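# Move the matching-letter box to the lone box's desk

## Task

One desk holds a group of five lettered boxes and a second desk holds a single lettered box. Find the box in the group whose top letter matches the single box's letter and set it down on the single box's desk, resting on the desk surface itself rather than on any other object. All the remaining boxes must stay on the desks where they began. The robot must not tip over or finish leaning, or the task fails. The box must stay where it is once the gripper lets go; it does not count if the robot is still holding it in place.

## Robot and tools

ROBOT. TidyBot++: a four-caster mobile base measuring 0.54 m long, 0.50 m wide and 0.38 m tall. On top is one seven-joint arm with a two-finger gripper. The shoulder sits 0.12 m ahead of the base centre and 0.68 m above the floor. There are two cameras. base_camera is fixed on the base. wrist_camera looks wherever the hand points. At the start the arm is folded with the hand pointing down. In that pose the hand reaches up to 0.08 m beyond the base front and the elbow is at most 1.15 m high. Loose objects may occasionally get a brief push from outside.

FRAMES. Base frame: origin on the floor under the base centre, x forward, y left, z up. hand_pose is reported in this frame. It is the point midway between the finger pads. Its z axis runs out along the fingers, and the fingers close along its y axis. The odometry frame is the base frame as it was when the scene began. Heading is positive to the left, in the range -3.142 to 3.142. base_tilt is in degrees, with forward and right positive. It carries a small fixed bias of about 1 degree.

execute_actions. Argument actions is a list holding one action, or none. With none, the call only reports state and images. An action may contain "base", "joints" and optionally "speeds". Everything in an action starts together. The optional cameras argument is a list drawn from base_camera, wrist_camera, all. If it is omitted, null or ["all"], every camera is returned. [] returns no images.
- base: exactly one key, an offset from where the base last measured itself. translate_m: metres, positive forward, -2 to 2. strafe_m: metres, positive left, -2 to 2. rotate_rad: radians, positive counter-clockwise seen from above, -6.3 to 6.3.
- joints: absolute targets keyed by name, in radians. joint_1_rad: any angle; turns the whole arm about vertical; positive is clockwise from above, opposite to rotate_rad. joint_2_rad: shoulder, -2.249 to 2.249. joint_3_rad: any angle; near 3.14, an increase swings a forward-bent forearm to the right. joint_4_rad: elbow, -2.579 to 2.579. joint_5_rad: any angle; positive swings a forward-bent hand right. joint_6_rad: wrist, -2.099 to 2.099. joint_7_rad: any angle; with the hand down, positive turns it counter-clockwise from above; at 1.57 the fingers open left and right. gripper_pos: 0 is fully open, 1 is fully closed. The finger gap is about 85*(1-gripper_pos) mm. Closed fingertips reach about 20 mm beyond the hand point. Done tolerances are ±0.039 for joints 1 to 4, ±0.056 for joints 5 to 7, and ±0.03 for the gripper. Any-angle joints take the shorter way round, so turn them in steps smaller than half a turn. A joint or base that an action leaves out may keep pushing toward its earlier target.
- speeds: caps for that action only. translate_m and strafe_m 0.05 to 0.5 m/s; rotate_rad 0.1 to 1.57 rad/s. The top of each range is the default. A base move needing over 8.667 s is refused. No action runs longer than 15 s. Unknown keys or out-of-range values are refused, and nothing moves. If a result reports a stop, any later movement calls in the same reply are skipped.

ARM GEOMETRY. Upper arm 0.42 m, forearm 0.31 m, hand 0.31 m. With joint_1_rad=0, joint_3_rad=3.14 and joint_5_rad=0, the arm stays in the vertical plane of base x. The tilt of each segment from vertical, positive forward, is then: upper arm = j2; forearm = j2-j4; hand = j2-j4-j6. The hand's forward reach from the shoulder is the sum of length*sin(tilt) over the segments. Its height above the shoulder is the sum of length*cos(tilt). A downward hand can reach about 0.94 m high at most, and only close to the base. Arm joints move at up to 1.39 rad/s, or 1.22 rad/s for joints 5 to 7.

OTHER TOOLS. wait: seconds from 0 to 10; commands nothing and returns state and images. zoom_image: camera (base_camera or wrist_camera) plus region [x0, y0, x1, y1] in pixels of that camera's latest full image, counted from the top-left, at most 504x504. finished_scene: scene is the current scene's number. It ends the scene for good and reports success, so the box must already be resting freely. Cameras: base_camera is a 644x364 pinhole with fy about 357. wrist_camera is a 644x476 fisheye with f about 268.

READING RESULTS. base_status and joint_status describe how each motion ended. "done": reached, though for the base this only means the wheels turned that far, and slipping counts. "off_target": resting away from target and possibly still pushing. "contact_stop"/"time_out": the old target is dropped and the part holds where it is. A blocked base may still report done after stopping short. "joint command not followed" with "cause:" means a self-collision check withheld the arm targets; the gripper still moves. Such targets may be retried later. on_its_own lists motion you did not command. motor_effort gives percent of maximum, with the peak in brackets; readings are noisy and biased. For the gripper at 1, "done" means it is empty, and "off_target" means it is holding something at the reported reading. "ARM HIT" means the arm struck the base or itself. There is also a Motor temperatures line per arm joint. MOTOR HOT appears from 60 °C. At 75 °C an OVER-TEMPERATURE FAULT makes the arm sag, and unreached keys show limit_stop_at_motor_heat; send them again.

ACCURACY. Friction can leave joints slightly short even when status says done. To correct, send each joint its last command plus (wanted minus read). The hand usually ends up 1 to 2 cm off, and hand_pose itself can be off too, so trust the images. A held object makes the arm sag. Never command a loaded joint to its own reading, because it will sink further. Odometry drifts a few centimetres and degrees over many moves.

AVOID. Do not drive while the arm is snagged on something above about 0.8 m, or the robot can tip. Avoid pushing sideways with a raised hand. The base has no protection against the arm hitting it. Torque sensor limits are 104.5 N m for joints 1 to 4 (warning at 56.7) and 51.3 N m for joints 5 to 7 (warning at 29.4). Exceeding a limit freezes the arm and gripper for 10 s. Do not hold loads for long, since the motors heat up. Avoid drops, slams, hard pushes and knocking other boxes off. Place the target box flat on the bare desk and open the gripper before finishing.

Each tool is called after "Request:" as name(argument=value, ...) on one line, values as JSON.

## Session

Request:
execute_actions(actions=[])

Scene clock: 0.00 s.
Motor temperatures (°C, as the motors report them): [36 36 32 37 40 45 39]
base_odometry: x=+0.000 y=+0.000 heading=+0.000 (m, m, rad; odometry frame)
base_tilt: forward=+0.0 right=-0.5 (deg)
base_status: not commanded
joint_positions: joint_1_rad=-0.033 joint_2_rad=-0.392 joint_3_rad=+3.124 joint_4_rad=-2.518 joint_5_rad=+0.037 joint_6_rad=-0.894 joint_7_rad=+1.527 gripper_pos=+0.000
joint_status: not commanded
motor_effort: joint_1_rad=+0 joint_2_rad=-2 joint_3_rad=+1 joint_4_rad=+14 joint_5_rad=+1 joint_6_rad=+2 joint_7_rad=+0 (%)
hand_pose: x=+0.2635 y=-0.0011 z=+0.5962 quat_wxyz=(+0.016, +0.998, +0.014, +0.062) (m; base frame)
pictures: base_camera, wrist_camera
Images, in order (width x height): base_camera 644x364, wrist_camera 644x476.

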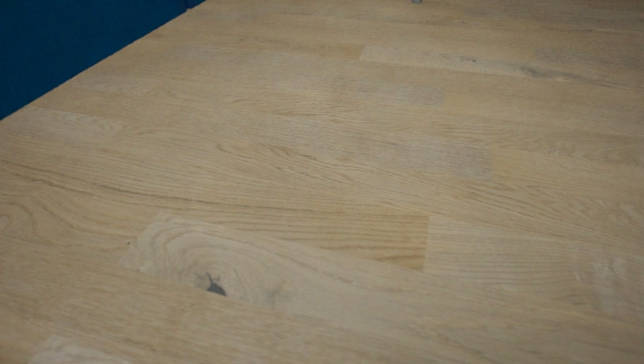

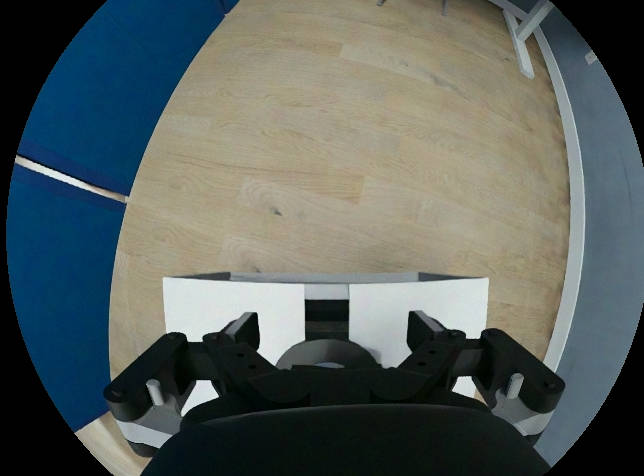

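Request:
execute_actions(actions=[{"joints":{"joint_1_rad":0,"joint_2_rad":-0.3,"joint_3_rad":3.14,"joint_4_rad":-0.9,"joint_5_rad":0,"joint_6_rad":-1.4,"joint_7_rad":1.57}}])

Scene clock: 3.20 s.
Motor temperatures (°C, as the motors report them): [36 36 32 37 40 45 39]
base_odometry: x=+0.000 y=+0.000 heading=+0.000 (m, m, rad; odometry frame)
base_tilt: forward=+0.0 right=-0.5 (deg)
base_status: not commanded
joint_positions: joint_1_rad=-0.018 joint_2_rad=-0.312 joint_3_rad=+3.124 joint_4_rad=-0.917 joint_5_rad=+0.037 joint_6_rad=-1.377 joint_7_rad=+1.546 gripper_pos=+0.000
joint_status: all done
motor_effort: joint_1_rad=+0(0) joint_2_rad=-4(8) joint_3_rad=+1(0) joint_4_rad=+14(19) joint_5_rad=+0(1) joint_6_rad=+9(8) joint_7_rad=+0(1) (%)
hand_pose: x=+0.4539 y=+0.0046 z=+1.2164 quat_wxyz=(+0.003, +0.836, -0.001, +0.548) (m; base frame)
pictures: base_camera, wrist_camera
Images, in order (width x height): base_camera 644x364, wrist_camera 644x476.

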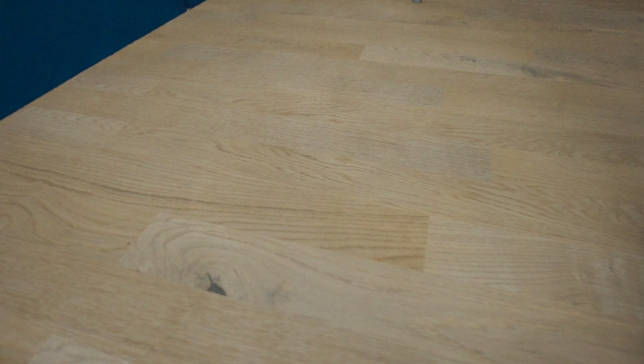

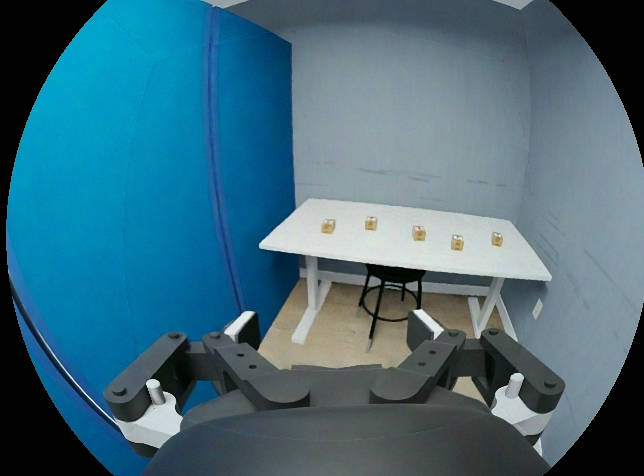

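Approach to read the letters.

Request:
execute_actions(actions=[{"base":{"rotate_rad":-0.3}}], cameras=[])

Request:
execute_actions(actions=[{"base":{"translate_m":0.6},"joints":{"joint_6_rad":-1.75}}])

Request:
zoom_image(camera="wrist_camera", region=[90,120,590,320])

Request:
execute_actions(actions=[{"base":{"rotate_rad":3.14},"joints":{"joint_6_rad":-1.4}}])

Scene clock: 4.43 s.
Motor temperatures (°C, as the motors report them): [36 36 32 37 40 45 39]
base_odometry: x=+0.000 y=+0.000 heading=-0.299 (m, m, rad; odometry frame)
base_tilt: forward=+0.0 right=-0.5 (deg)
base_status: done
joint_positions: joint_1_rad=-0.014 joint_2_rad=-0.309 joint_3_rad=+3.126 joint_4_rad=-0.917 joint_5_rad=+0.035 joint_6_rad=-1.377 joint_7_rad=+1.546 gripper_pos=+0.000
joint_status: not commanded
motor_effort: joint_1_rad=+0(1) joint_2_rad=-4(4) joint_3_rad=+0(2) joint_4_rad=+14(15) joint_5_rad=+0(1) joint_6_rad=+9(9) joint_7_rad=+0(0) (%)
hand_pose: x=+0.4550 y=+0.0031 z=+1.2155 quat_wxyz=(+0.003, +0.837, -0.004, +0.547) (m; base frame)
pictures: none
No camera images: the call's "cameras" was empty. Leave "cameras" out to get every camera's image.

Scene clock: 7.10 s.
Motor temperatures (°C, as the motors report them): [36 36 32 37 40 45 39]
base_odometry: x=+0.573 y=-0.178 heading=-0.300 (m, m, rad; odometry frame)
base_tilt: forward=+0.0 right=-0.5 (deg)
base_status: done
joint_positions: joint_1_rad=-0.014 joint_2_rad=-0.296 joint_3_rad=+3.126 joint_4_rad=-0.912 joint_5_rad=+0.035 joint_6_rad=-1.750 joint_7_rad=+1.546 gripper_pos=+0.000
joint_status: all done
motor_effort: joint_1_rad=+0(0) joint_2_rad=-3(6) joint_3_rad=+0(1) joint_4_rad=+14(14) joint_5_rad=+1(0) joint_6_rad=+7(9) joint_7_rad=+0(1) (%)
hand_pose: x=+0.3955 y=+0.0008 z=+1.1189 quat_wxyz=(+0.007, +0.925, -0.007, +0.379) (m; base frame)
pictures: base_camera, wrist_camera
Images, in order (width x height): base_camera 644x364, wrist_camera 644x476.

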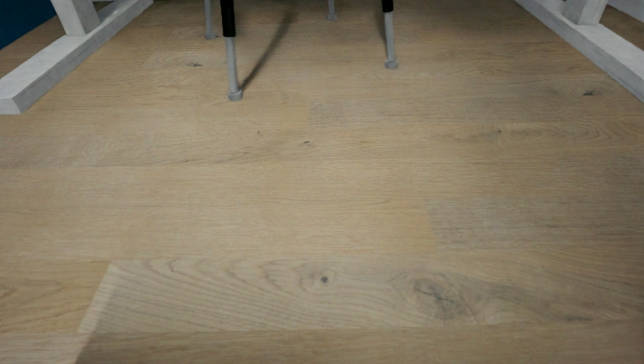

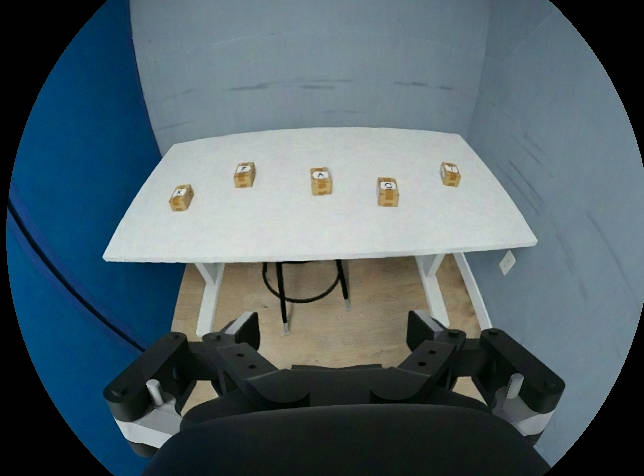

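Region (90, 120, 590, 320) of wrist_camera's 644x476 image, scaled by 1.008; it fills the top 202 rows of this view, and the rest is white.

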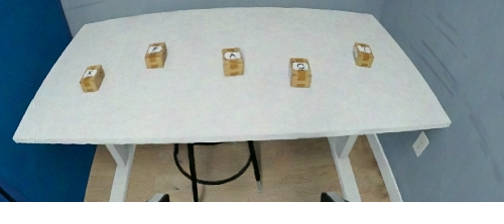

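Scene clock: 10.43 s.
Motor temperatures (°C, as the motors report them): [36 36 32 37 40 45 39]
base_odometry: x=+0.574 y=-0.178 heading=+2.839 (m, m, rad; odometry frame)
base_tilt: forward=+0.0 right=-0.5 (deg)
base_status: done
joint_positions: joint_1_rad=-0.014 joint_2_rad=-0.296 joint_3_rad=+3.126 joint_4_rad=-0.911 joint_5_rad=+0.035 joint_6_rad=-1.402 joint_7_rad=+1.546 gripper_pos=+0.000
joint_status: all done
motor_effort: joint_1_rad=+0(0) joint_2_rad=-4(7) joint_3_rad=+0(2) joint_4_rad=+14(15) joint_5_rad=+0(1) joint_6_rad=+9(8) joint_7_rad=+0(0) (%)
hand_pose: x=+0.4580 y=+0.0031 z=+1.2068 quat_wxyz=(+0.003, +0.846, -0.004, +0.533) (m; base frame)
pictures: base_camera, wrist_camera
Images, in order (width x height): base_camera 644x364, wrist_camera 644x476.

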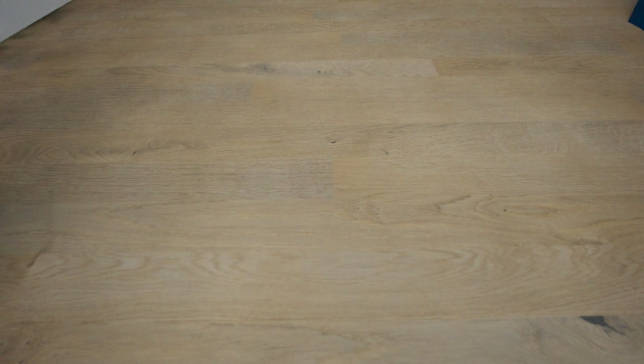

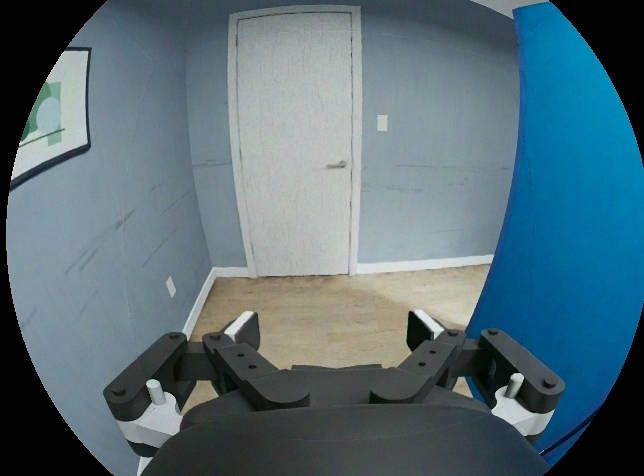

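Request:
execute_actions(actions=[{"base":{"translate_m":1.55},"joints":{"joint_1_rad":1.9}}])

Scene clock: 14.97 s.
Motor temperatures (°C, as the motors report them): [36 36 32 37 40 45 39]
base_odometry: x=-0.907 y=+0.282 heading=+2.840 (m, m, rad; odometry frame)
base_tilt: forward=+0.0 right=-0.5 (deg)
base_status: done
joint_positions: joint_1_rad=+1.884 joint_2_rad=-0.302 joint_3_rad=+3.126 joint_4_rad=-0.911 joint_5_rad=+0.033 joint_6_rad=-1.402 joint_7_rad=+1.546 gripper_pos=+0.000
joint_status: all done
motor_effort: joint_1_rad=-1(1) joint_2_rad=-4(5) joint_3_rad=+1(2) joint_4_rad=+14(15) joint_5_rad=+1(2) joint_6_rad=+9(9) joint_7_rad=+0(1) (%)
hand_pose: x=+0.0143 y=-0.3197 z=+1.2085 quat_wxyz=(+0.437, +0.489, -0.688, +0.310) (m; base frame)
pictures: base_camera, wrist_camera
Images, in order (width x height): base_camera 644x364, wrist_camera 644x476.

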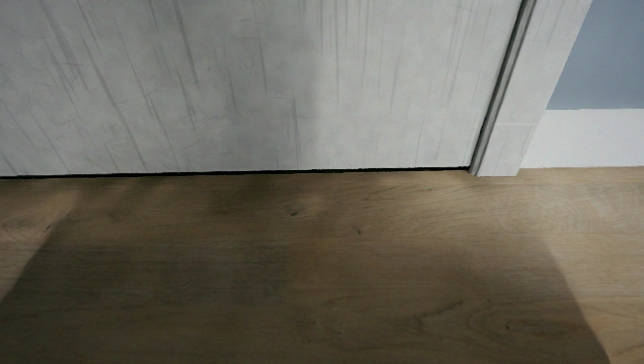

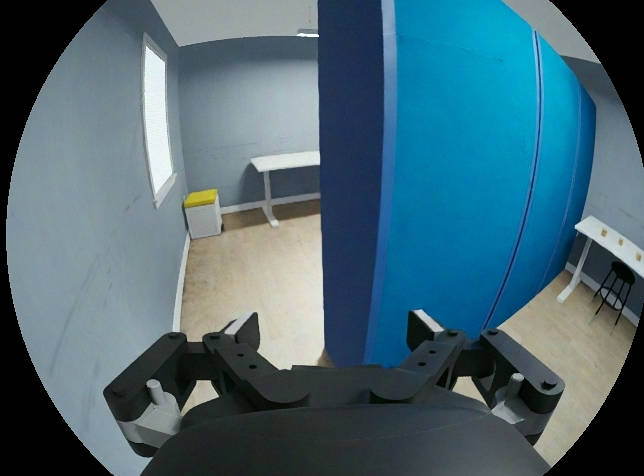

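Request:
execute_actions(actions=[{"base":{"translate_m":0.2}}], cameras=[])

Request:
execute_actions(actions=[{"base":{"rotate_rad":-1.54},"joints":{"joint_1_rad":0.5}}])

Request:
execute_actions(actions=[{"base":{"translate_m":1.8}}])

Scene clock: 16.60 s.
Motor temperatures (°C, as the motors report them): [36 36 32 37 40 45 39]
base_odometry: x=-1.098 y=+0.341 heading=+2.841 (m, m, rad; odometry frame)
base_tilt: forward=+0.0 right=-0.5 (deg)
base_status: done
joint_positions: joint_1_rad=+1.885 joint_2_rad=-0.302 joint_3_rad=+3.126 joint_4_rad=-0.911 joint_5_rad=+0.032 joint_6_rad=-1.402 joint_7_rad=+1.546 gripper_pos=+0.000
joint_status: not commanded
motor_effort: joint_1_rad=-1(0) joint_2_rad=-4(6) joint_3_rad=+0(3) joint_4_rad=+14(15) joint_5_rad=+0(1) joint_6_rad=+9(9) joint_7_rad=+0(0) (%)
hand_pose: x=+0.0143 y=-0.3195 z=+1.2086 quat_wxyz=(+0.437, +0.489, -0.688, +0.310) (m; base frame)
pictures: none
No camera images: the call's "cameras" was empty. Leave "cameras" out to get every camera's image.

Scene clock: 19.27 s.
Motor temperatures (°C, as the motors report them): [36 36 32 37 40 45 39]
base_odometry: x=-1.098 y=+0.341 heading=+1.302 (m, m, rad; odometry frame)
base_tilt: forward=+0.0 right=-0.5 (deg)
base_status: done
joint_positions: joint_1_rad=+0.516 joint_2_rad=-0.300 joint_3_rad=+3.126 joint_4_rad=-0.911 joint_5_rad=+0.032 joint_6_rad=-1.402 joint_7_rad=+1.546 gripper_pos=+0.000
joint_status: all done
motor_effort: joint_1_rad=-1(0) joint_2_rad=-4(6) joint_3_rad=+0(2) joint_4_rad=+14(15) joint_5_rad=+0(1) joint_6_rad=+9(9) joint_7_rad=+0(0) (%)
hand_pose: x=+0.4121 y=-0.1671 z=+1.2079 quat_wxyz=(+0.142, +0.815, -0.224, +0.516) (m; base frame)
pictures: base_camera, wrist_camera
Images, in order (width x height): base_camera 644x364, wrist_camera 644x476.

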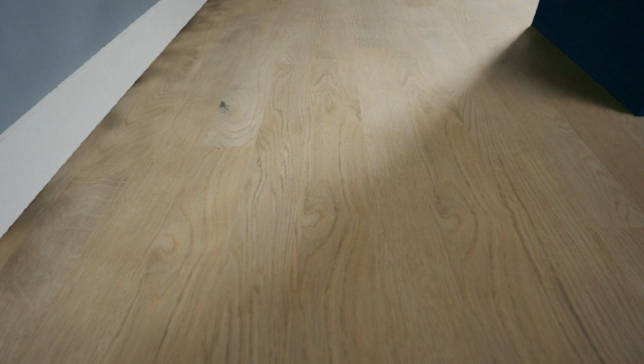

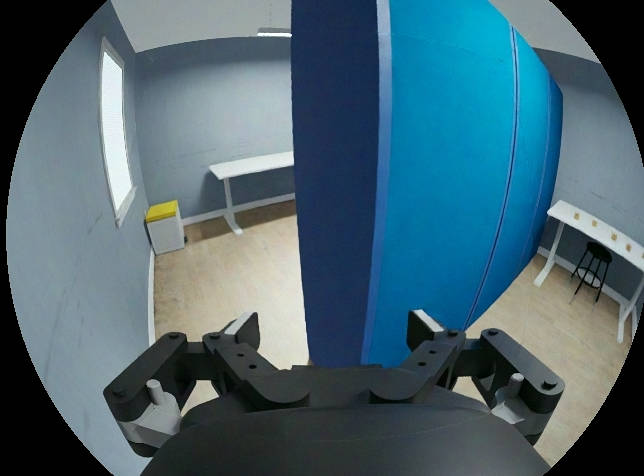

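Scene clock: 24.23 s.
Motor temperatures (°C, as the motors report them): [36 36 32 37 40 45 39]
base_odometry: x=-0.618 y=+2.076 heading=+1.301 (m, m, rad; odometry frame)
base_tilt: forward=+0.0 right=-0.5 (deg)
base_status: done
joint_positions: joint_1_rad=+0.515 joint_2_rad=-0.297 joint_3_rad=+3.126 joint_4_rad=-0.911 joint_5_rad=+0.032 joint_6_rad=-1.402 joint_7_rad=+1.546 gripper_pos=+0.000
joint_status: not commanded
motor_effort: joint_1_rad=+0(1) joint_2_rad=-4(7) joint_3_rad=+0(1) joint_4_rad=+14(15) joint_5_rad=+0(0) joint_6_rad=+9(9) joint_7_rad=+0(0) (%)
hand_pose: x=+0.4132 y=-0.1676 z=+1.2071 quat_wxyz=(+0.142, +0.815, -0.224, +0.515) (m; base frame)
pictures: base_camera, wrist_camera
Images, in order (width x height): base_camera 644x364, wrist_camera 644x476.

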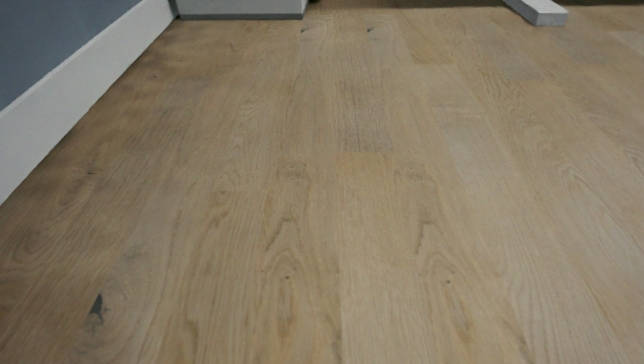

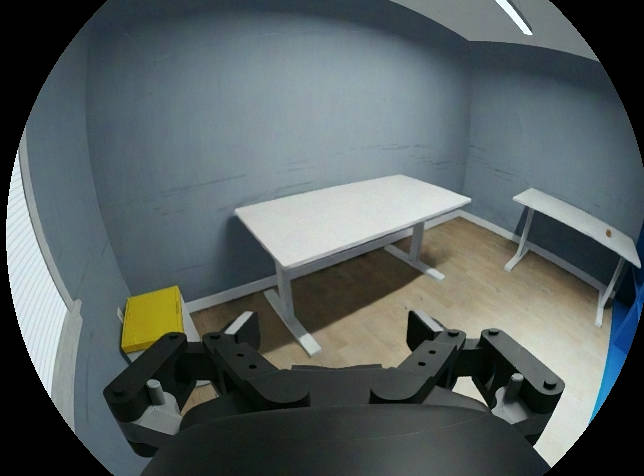

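Request:
execute_actions(actions=[{"base":{"rotate_rad":-1.57},"joints":{"joint_1_rad":0,"joint_6_rad":-1.6}}])

Request:
execute_actions(actions=[{"base":{"translate_m":1.5}}])

Request:
zoom_image(camera="wrist_camera", region=[280,150,440,270])

Scene clock: 26.60 s.
Motor temperatures (°C, as the motors report them): [36 36 32 37 40 45 39]
base_odometry: x=-0.618 y=+2.076 heading=-0.268 (m, m, rad; odometry frame)
base_tilt: forward=+0.0 right=-0.5 (deg)
base_status: done
joint_positions: joint_1_rad=+0.017 joint_2_rad=-0.297 joint_3_rad=+3.127 joint_4_rad=-0.911 joint_5_rad=+0.032 joint_6_rad=-1.577 joint_7_rad=+1.546 gripper_pos=+0.000
joint_status: all done
motor_effort: joint_1_rad=+0(0) joint_2_rad=-4(6) joint_3_rad=+1(2) joint_4_rad=+13(14) joint_5_rad=+0(0) joint_6_rad=+8(9) joint_7_rad=+0(0) (%)
hand_pose: x=+0.4299 y=-0.0073 z=+1.1602 quat_wxyz=(+0.011, +0.889, -0.019, +0.458) (m; base frame)
pictures: base_camera, wrist_camera
Images, in order (width x height): base_camera 644x364, wrist_camera 644x476.

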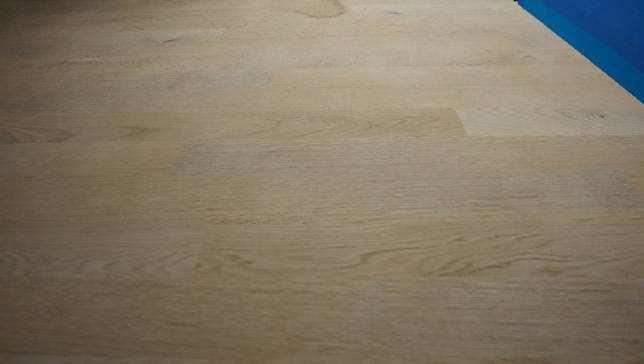

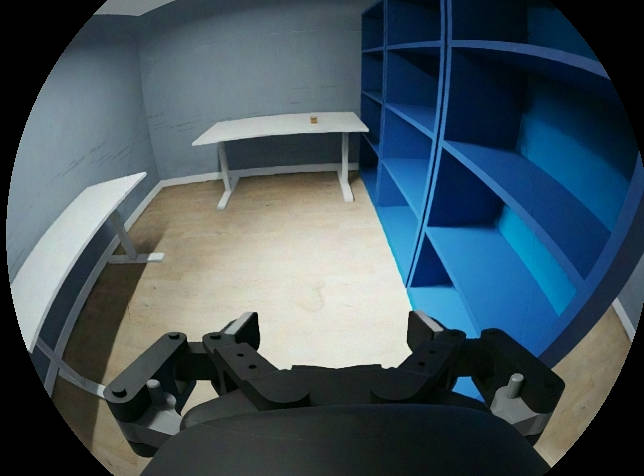

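Scene clock: 31.07 s.
Motor temperatures (°C, as the motors report them): [36 36 32 37 40 45 39]
base_odometry: x=+0.828 y=+1.678 heading=-0.268 (m, m, rad; odometry frame)
base_tilt: forward=+0.0 right=-0.5 (deg)
base_status: done
joint_positions: joint_1_rad=+0.017 joint_2_rad=-0.297 joint_3_rad=+3.127 joint_4_rad=-0.911 joint_5_rad=+0.032 joint_6_rad=-1.580 joint_7_rad=+1.546 gripper_pos=+0.000
joint_status: not commanded
motor_effort: joint_1_rad=+0(0) joint_2_rad=-4(7) joint_3_rad=+0(1) joint_4_rad=+14(15) joint_5_rad=+0(0) joint_6_rad=+8(8) joint_7_rad=+0(0) (%)
hand_pose: x=+0.4297 y=-0.0072 z=+1.1593 quat_wxyz=(+0.011, +0.890, -0.019, +0.456) (m; base frame)
pictures: base_camera, wrist_camera
Images, in order (width x height): base_camera 644x364, wrist_camera 644x476.

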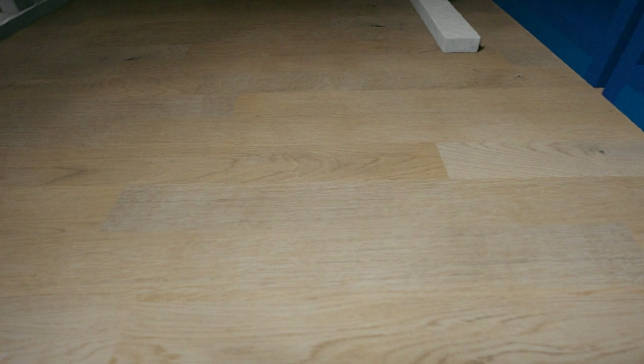

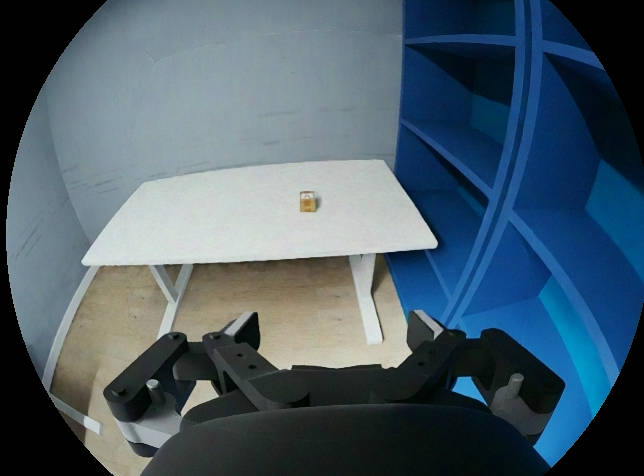

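Region (280, 150, 440, 270) of wrist_camera's 644x476 image, scaled by 3.150; it fills the top 378 rows of this view, and the rest is white.

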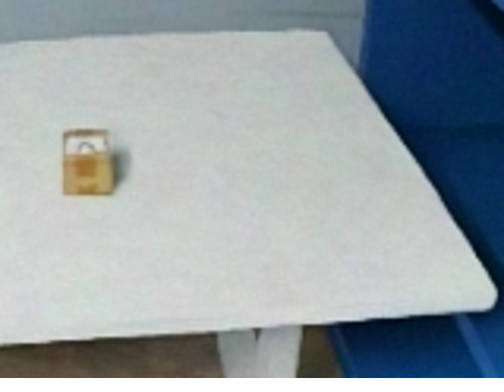

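Request:
execute_actions(actions=[{"joints":{"joint_2_rad":0.5,"joint_4_rad":-0.4,"joint_6_rad":-1.4}}])

Request:
zoom_image(camera="wrist_camera", region=[230,140,390,260])

Request:
execute_actions(actions=[{"base":{"translate_m":-1.45},"joints":{"joint_2_rad":-0.3,"joint_4_rad":-0.9,"joint_6_rad":-1.9}}])

Scene clock: 33.50 s.
Motor temperatures (°C, as the motors report them): [36 36 32 37 40 45 39]
base_odometry: x=+0.828 y=+1.678 heading=-0.268 (m, m, rad; odometry frame)
base_tilt: forward=+0.0 right=-0.5 (deg)
base_status: not commanded
joint_positions: joint_1_rad=+0.017 joint_2_rad=+0.503 joint_3_rad=+3.127 joint_4_rad=-0.420 joint_5_rad=+0.032 joint_6_rad=-1.422 joint_7_rad=+1.546 gripper_pos=+0.000
joint_status: all done
motor_effort: joint_1_rad=-1(0) joint_2_rad=-35(39) joint_3_rad=+0(0) joint_4_rad=+16(18) joint_5_rad=+0(0) joint_6_rad=+7(9) joint_7_rad=+0(0) (%)
hand_pose: x=+0.7946 y=-0.0135 z=+1.0227 quat_wxyz=(+0.008, +0.922, -0.019, +0.388) (m; base frame)
pictures: base_camera, wrist_camera
Images, in order (width x height): base_camera 644x364, wrist_camera 644x476.

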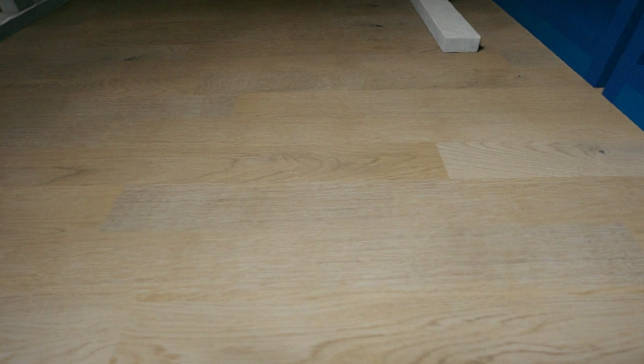

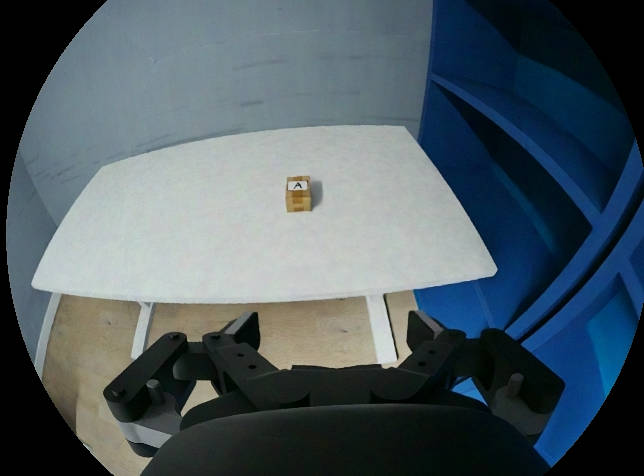

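Region (230, 140, 390, 260) of wrist_camera's 644x476 image, scaled by 3.150; it fills the top 378 rows of this view, and the rest is white.

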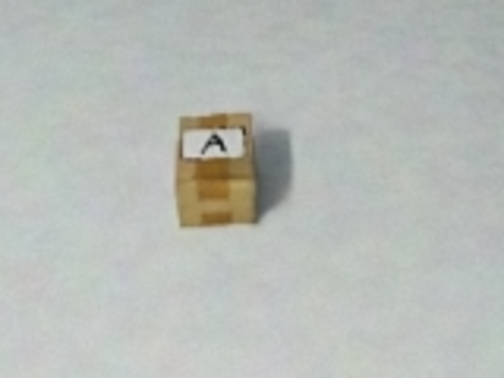

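Scene clock: 37.97 s.
Motor temperatures (°C, as the motors report them): [36 36 32 37 40 45 39]
base_odometry: x=-0.570 y=+2.062 heading=-0.268 (m, m, rad; odometry frame)
base_tilt: forward=+0.0 right=-0.5 (deg)
base_status: done
joint_positions: joint_1_rad=+0.011 joint_2_rad=-0.304 joint_3_rad=+3.127 joint_4_rad=-0.880 joint_5_rad=+0.030 joint_6_rad=-1.881 joint_7_rad=+1.546 gripper_pos=+0.000
joint_status: all done
motor_effort: joint_1_rad=+0(3) joint_2_rad=-2(40) joint_3_rad=+0(1) joint_4_rad=+13(17) joint_5_rad=+0(1) joint_6_rad=+6(7) joint_7_rad=+0(0) (%)
hand_pose: x=+0.3608 y=-0.0048 z=+1.1059 quat_wxyz=(+0.009, +0.942, -0.019, +0.336) (m; base frame)
pictures: base_camera, wrist_camera
Images, in order (width x height): base_camera 644x364, wrist_camera 644x476.

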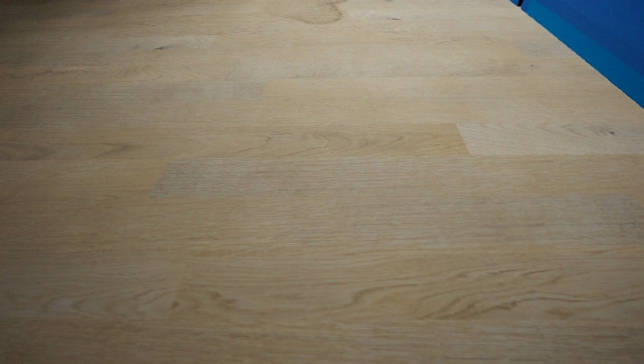

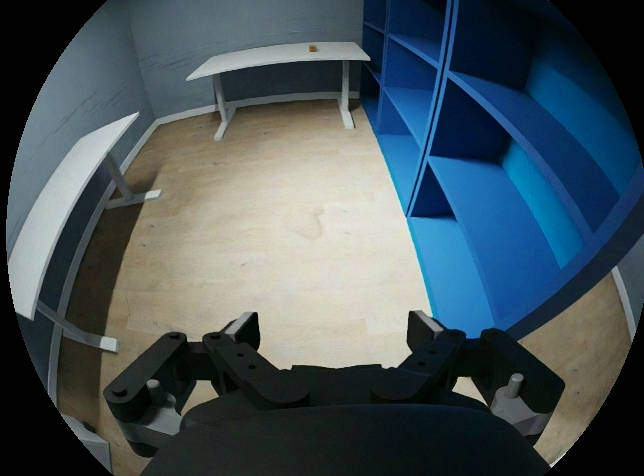

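Request:
execute_actions(actions=[{"base":{"strafe_m":-1.85},"joints":{"joint_2_rad":-0.55,"joint_4_rad":-1.1}}])

Request:
execute_actions(actions=[{"base":{"translate_m":1.95},"joints":{"joint_2_rad":0.3,"joint_4_rad":-1.0,"joint_6_rad":-1.1}}])

Scene clock: 43.13 s.
Motor temperatures (°C, as the motors report them): [36 36 32 37 40 45 39]
base_odometry: x=-1.062 y=+0.279 heading=-0.269 (m, m, rad; odometry frame)
base_tilt: forward=+0.0 right=-0.5 (deg)
base_status: done
joint_positions: joint_1_rad=+0.011 joint_2_rad=-0.555 joint_3_rad=+3.127 joint_4_rad=-1.079 joint_5_rad=+0.029 joint_6_rad=-1.881 joint_7_rad=+1.546 gripper_pos=+0.000
joint_status: all done
motor_effort: joint_1_rad=-1(0) joint_2_rad=+7(10) joint_3_rad=+0(3) joint_4_rad=+11(13) joint_5_rad=+0(2) joint_6_rad=+7(7) joint_7_rad=+1(1) (%)
hand_pose: x=+0.2637 y=-0.0040 z=+1.0810 quat_wxyz=(+0.010, +0.933, -0.019, +0.360) (m; base frame)
pictures: base_camera, wrist_camera
Images, in order (width x height): base_camera 644x364, wrist_camera 644x476.

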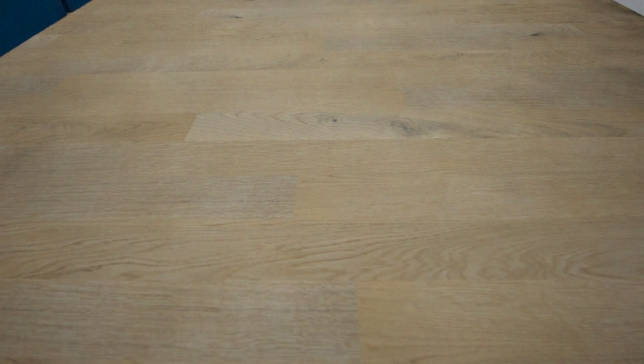

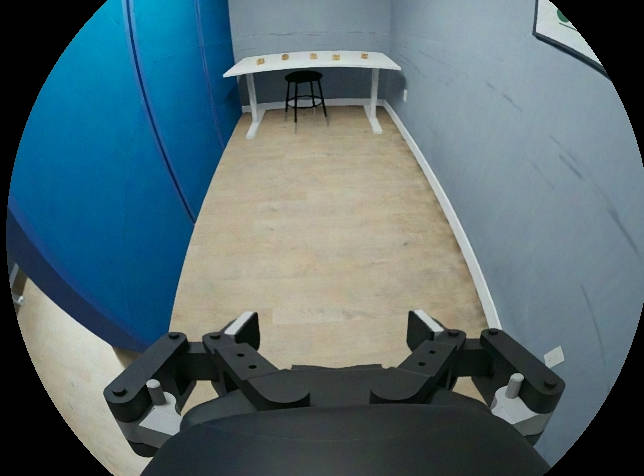

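Scene clock: 48.33 s.
Motor temperatures (°C, as the motors report them): [36 36 32 37 40 45 39]
base_odometry: x=+0.818 y=-0.240 heading=-0.269 (m, m, rad; odometry frame)
base_tilt: forward=+0.0 right=-0.5 (deg)
base_status: done
joint_positions: joint_1_rad=+0.011 joint_2_rad=+0.304 joint_3_rad=+3.127 joint_4_rad=-1.018 joint_5_rad=+0.029 joint_6_rad=-1.118 joint_7_rad=+1.546 gripper_pos=+0.000
joint_status: all done
motor_effort: joint_1_rad=+0(1) joint_2_rad=-31(34) joint_3_rad=+0(1) joint_4_rad=+18(20) joint_5_rad=+0(0) joint_6_rad=+7(7) joint_7_rad=+0(0) (%)
hand_pose: x=+0.7503 y=-0.0058 z=+0.9232 quat_wxyz=(+0.008, +0.939, -0.009, +0.344) (m; base frame)
pictures: base_camera, wrist_camera
Images, in order (width x height): base_camera 644x364, wrist_camera 644x476.

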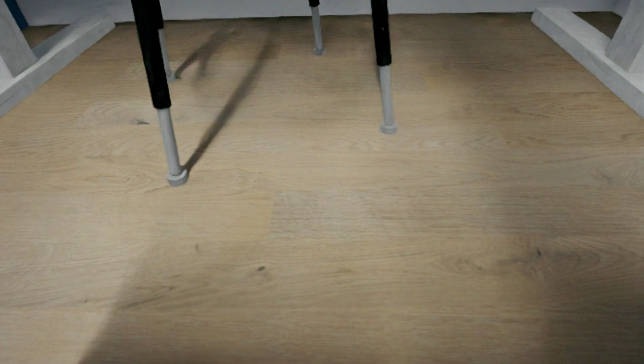

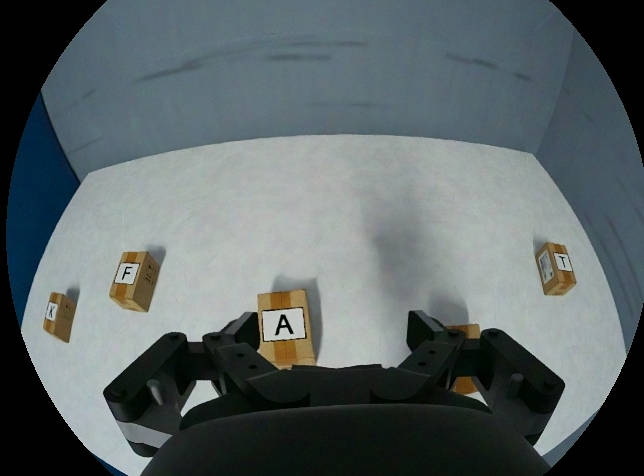

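Request:
execute_actions(actions=[{"base":{"strafe_m":0.055},"joints":{"joint_2_rad":0.4,"joint_4_rad":-1.13,"joint_6_rad":-0.95,"joint_7_rad":1.62}}], cameras=["wrist_camera"])

Scene clock: 49.80 s.
Motor temperatures (°C, as the motors report them): [36 36 32 37 40 45 39]
base_odometry: x=+0.833 y=-0.187 heading=-0.269 (m, m, rad; odometry frame)
base_tilt: forward=+0.0 right=-0.5 (deg)
base_status: done
joint_positions: joint_1_rad=-0.001 joint_2_rad=+0.404 joint_3_rad=+3.127 joint_4_rad=-1.120 joint_5_rad=+0.029 joint_6_rad=-0.972 joint_7_rad=+1.597 gripper_pos=+0.000
joint_status: all done
motor_effort: joint_1_rad=+0(3) joint_2_rad=-35(39) joint_3_rad=+0(2) joint_4_rad=+20(22) joint_5_rad=+0(1) joint_6_rad=+6(7) joint_7_rad=+1(0) (%)
hand_pose: x=+0.7855 y=+0.0025 z=+0.8348 quat_wxyz=(+0.013, +0.948, +0.022, +0.317) (m; base frame)
pictures: wrist_camera
Images, in order (width x height): wrist_camera 644x476.

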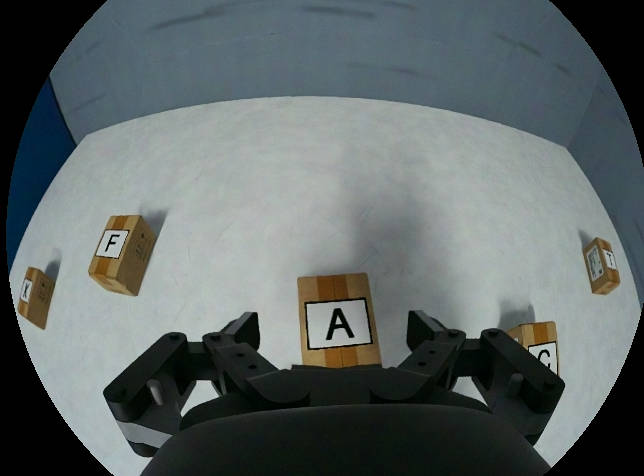

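Request:
execute_actions(actions=[{"joints":{"joint_1_rad":0.025,"joint_2_rad":0.54,"joint_6_rad":-0.87}}], cameras=["wrist_camera"])

Scene clock: 51.27 s.
Motor temperatures (°C, as the motors report them): [36 36 32 37 40 45 39]
base_odometry: x=+0.833 y=-0.187 heading=-0.269 (m, m, rad; odometry frame)
base_tilt: forward=+0.0 right=-0.5 (deg)
base_status: not commanded
joint_positions: joint_1_rad=+0.009 joint_2_rad=+0.544 joint_3_rad=+3.127 joint_4_rad=-1.122 joint_5_rad=+0.029 joint_6_rad=-0.893 joint_7_rad=+1.597 gripper_pos=+0.000
joint_status: all done
motor_effort: joint_1_rad=-1(0) joint_2_rad=-38(43) joint_3_rad=+0(1) joint_4_rad=+17(20) joint_5_rad=+0(0) joint_6_rad=+6(7) joint_7_rad=+0(1) (%)
hand_pose: x=+0.8211 y=-0.0042 z=+0.7524 quat_wxyz=(+0.013, +0.958, +0.018, +0.287) (m; base frame)
pictures: wrist_camera
Images, in order (width x height): wrist_camera 644x476.

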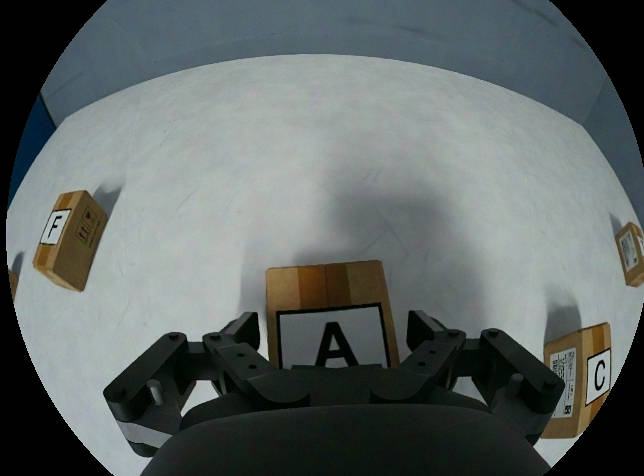

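Request:
execute_actions(actions=[{"joints":{"joint_2_rad":0.565}}], cameras=["wrist_camera"])

Request:
execute_actions(actions=[{"joints":{"gripper_pos":1}}], cameras=[])

Request:
execute_actions(actions=[{"joints":{"joint_2_rad":0.3}}], cameras=["wrist_camera"])

Scene clock: 52.07 s.
Motor temperatures (°C, as the motors report them): [36 36 32 37 40 45 39]
base_odometry: x=+0.833 y=-0.187 heading=-0.269 (m, m, rad; odometry frame)
base_tilt: forward=+0.0 right=-0.5 (deg)
base_status: not commanded
joint_positions: joint_1_rad=+0.009 joint_2_rad=+0.559 joint_3_rad=+3.127 joint_4_rad=-1.122 joint_5_rad=+0.029 joint_6_rad=-0.893 joint_7_rad=+1.597 gripper_pos=+0.000
joint_status: all done
motor_effort: joint_1_rad=+0(0) joint_2_rad=-39(40) joint_3_rad=-1(1) joint_4_rad=+19(20) joint_5_rad=+0(0) joint_6_rad=+6(5) joint_7_rad=+0(1) (%)
hand_pose: x=+0.8221 y=-0.0042 z=+0.7417 quat_wxyz=(+0.013, +0.960, +0.018, +0.280) (m; base frame)
pictures: wrist_camera
Images, in order (width x height): wrist_camera 644x476.

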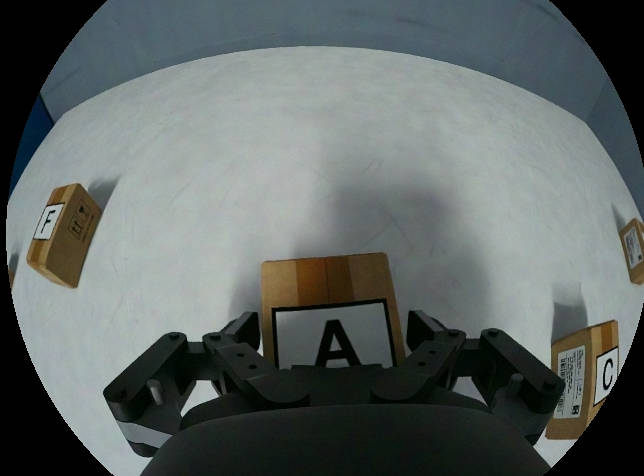

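Scene clock: 53.17 s.
Motor temperatures (°C, as the motors report them): [36 36 32 37 40 45 39]
base_odometry: x=+0.833 y=-0.187 heading=-0.269 (m, m, rad; odometry frame)
base_tilt: forward=+0.0 right=-0.5 (deg)
base_status: not commanded
joint_positions: joint_1_rad=+0.011 joint_2_rad=+0.549 joint_3_rad=+3.127 joint_4_rad=-1.121 joint_5_rad=+0.029 joint_6_rad=-0.885 joint_7_rad=+1.597 gripper_pos=+0.338
joint_status: gripper_pos off_target (ended at +0.338, target +1.000)
motor_effort: joint_1_rad=-1(2) joint_2_rad=-38(39) joint_3_rad=+0(2) joint_4_rad=+18(20) joint_5_rad=+0(0) joint_6_rad=+6(6) joint_7_rad=+0(0) (%)
hand_pose: x=+0.8235 y=-0.0051 z=+0.7507 quat_wxyz=(+0.014, +0.957, +0.018, +0.289) (m; base frame)
pictures: none
No camera images: the call's "cameras" was empty. Leave "cameras" out to get every camera's image.

Scene clock: 54.87 s.
Motor temperatures (°C, as the motors report them): [36 36 32 37 40 45 39]
base_odometry: x=+0.833 y=-0.187 heading=-0.269 (m, m, rad; odometry frame)
base_tilt: forward=+0.0 right=-0.5 (deg)
base_status: not commanded
joint_positions: joint_1_rad=+0.011 joint_2_rad=+0.303 joint_3_rad=+3.127 joint_4_rad=-1.127 joint_5_rad=+0.029 joint_6_rad=-0.885 joint_7_rad=+1.597 gripper_pos=+0.338
joint_status: all done
motor_effort: joint_1_rad=-1(0) joint_2_rad=-33(44) joint_3_rad=+0(1) joint_4_rad=+21(21) joint_5_rad=+0(1) joint_6_rad=+8(8) joint_7_rad=+0(1) (%)
hand_pose: x=+0.7845 y=-0.0047 z=+0.9167 quat_wxyz=(+0.017, +0.916, +0.016, +0.401) (m; base frame)
pictures: wrist_camera
Images, in order (width x height): wrist_camera 644x476.

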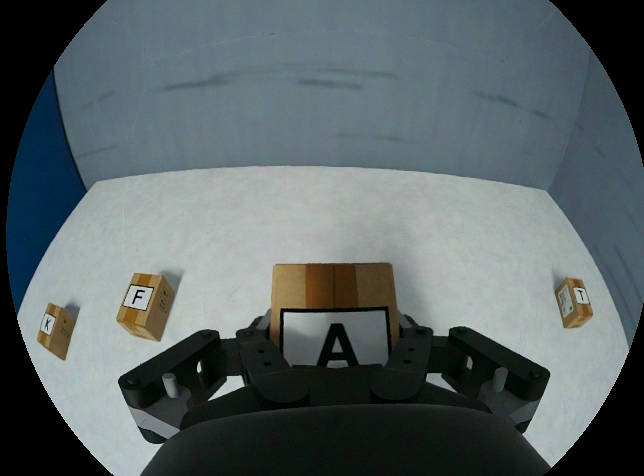

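Request:
execute_actions(actions=[{"base":{"translate_m":-1.95},"joints":{"joint_2_rad":-0.55,"joint_6_rad":-1.9}}])

Request:
execute_actions(actions=[{"base":{"strafe_m":2}}])

Request:
execute_actions(actions=[{"base":{"translate_m":1.9},"joints":{"joint_2_rad":0.42,"joint_6_rad":-0.87}}])

Scene clock: 60.33 s.
Motor temperatures (°C, as the motors report them): [36 36 32 37 40 45 39]
base_odometry: x=-1.047 y=+0.332 heading=-0.269 (m, m, rad; odometry frame)
base_tilt: forward=+0.0 right=-0.5 (deg)
base_status: done
joint_positions: joint_1_rad=+0.011 joint_2_rad=-0.553 joint_3_rad=+3.127 joint_4_rad=-1.127 joint_5_rad=+0.029 joint_6_rad=-1.885 joint_7_rad=+1.597 gripper_pos=+0.338
joint_status: all done
motor_effort: joint_1_rad=+0(1) joint_2_rad=+6(37) joint_3_rad=+1(1) joint_4_rad=+13(21) joint_5_rad=+0(1) joint_6_rad=+7(8) joint_7_rad=+0(1) (%)
hand_pose: x=+0.2649 y=-0.0043 z=+1.0621 quat_wxyz=(+0.019, +0.942, +0.005, +0.334) (m; base frame)
pictures: base_camera, wrist_camera
Images, in order (width x height): base_camera 644x364, wrist_camera 644x476.

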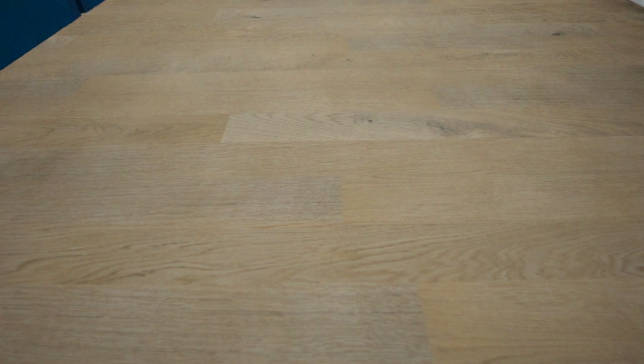

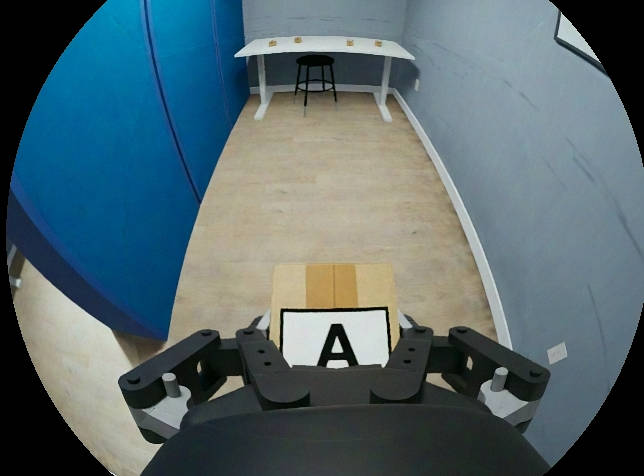

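Scene clock: 65.70 s.
Motor temperatures (°C, as the motors report them): [36 36 32 37 40 45 39]
base_odometry: x=-0.516 y=+2.261 heading=-0.269 (m, m, rad; odometry frame)
base_tilt: forward=+0.0 right=-0.5 (deg)
base_status: done
joint_positions: joint_1_rad=+0.011 joint_2_rad=-0.552 joint_3_rad=+3.128 joint_4_rad=-1.127 joint_5_rad=+0.029 joint_6_rad=-1.885 joint_7_rad=+1.597 gripper_pos=+0.338
joint_status: not commanded
motor_effort: joint_1_rad=+0(0) joint_2_rad=+6(8) joint_3_rad=+1(2) joint_4_rad=+13(13) joint_5_rad=+0(2) joint_6_rad=+7(7) joint_7_rad=+0(0) (%)
hand_pose: x=+0.2652 y=-0.0044 z=+1.0621 quat_wxyz=(+0.019, +0.942, +0.005, +0.334) (m; base frame)
pictures: base_camera, wrist_camera
Images, in order (width x height): base_camera 644x364, wrist_camera 644x476.

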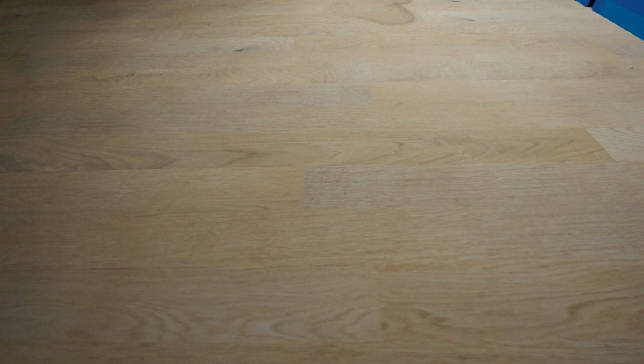

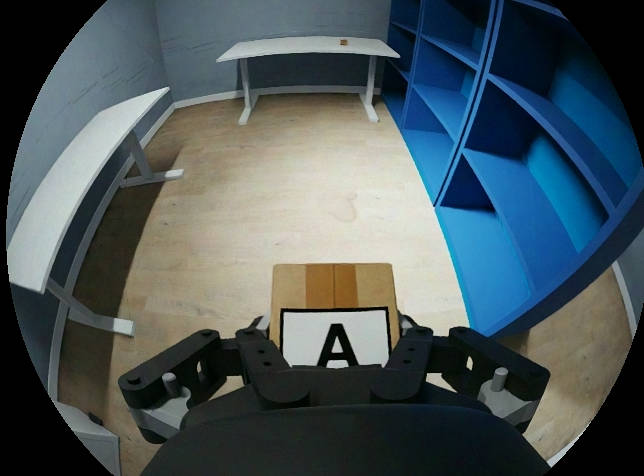

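Scene clock: 70.83 s.
Motor temperatures (°C, as the motors report them): [36 36 32 37 40 45 39]
base_odometry: x=+1.316 y=+1.757 heading=-0.269 (m, m, rad; odometry frame)
base_tilt: forward=+0.0 right=-0.5 (deg)
base_status: done
joint_positions: joint_1_rad=+0.011 joint_2_rad=+0.428 joint_3_rad=+3.128 joint_4_rad=-1.127 joint_5_rad=+0.029 joint_6_rad=-0.890 joint_7_rad=+1.597 gripper_pos=+0.338
joint_status: all done
motor_effort: joint_1_rad=+0(0) joint_2_rad=-36(39) joint_3_rad=+0(1) joint_4_rad=+20(21) joint_5_rad=+0(0) joint_6_rad=+7(8) joint_7_rad=+0(0) (%)
hand_pose: x=+0.8074 y=-0.0056 z=+0.8310 quat_wxyz=(+0.015, +0.940, +0.017, +0.341) (m; base frame)
pictures: base_camera, wrist_camera
Images, in order (width x height): base_camera 644x364, wrist_camera 644x476.

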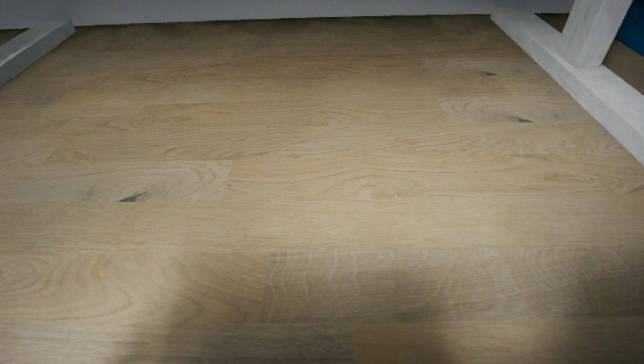

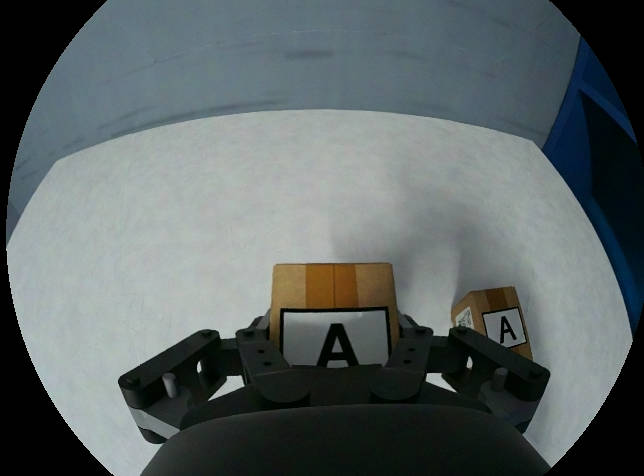

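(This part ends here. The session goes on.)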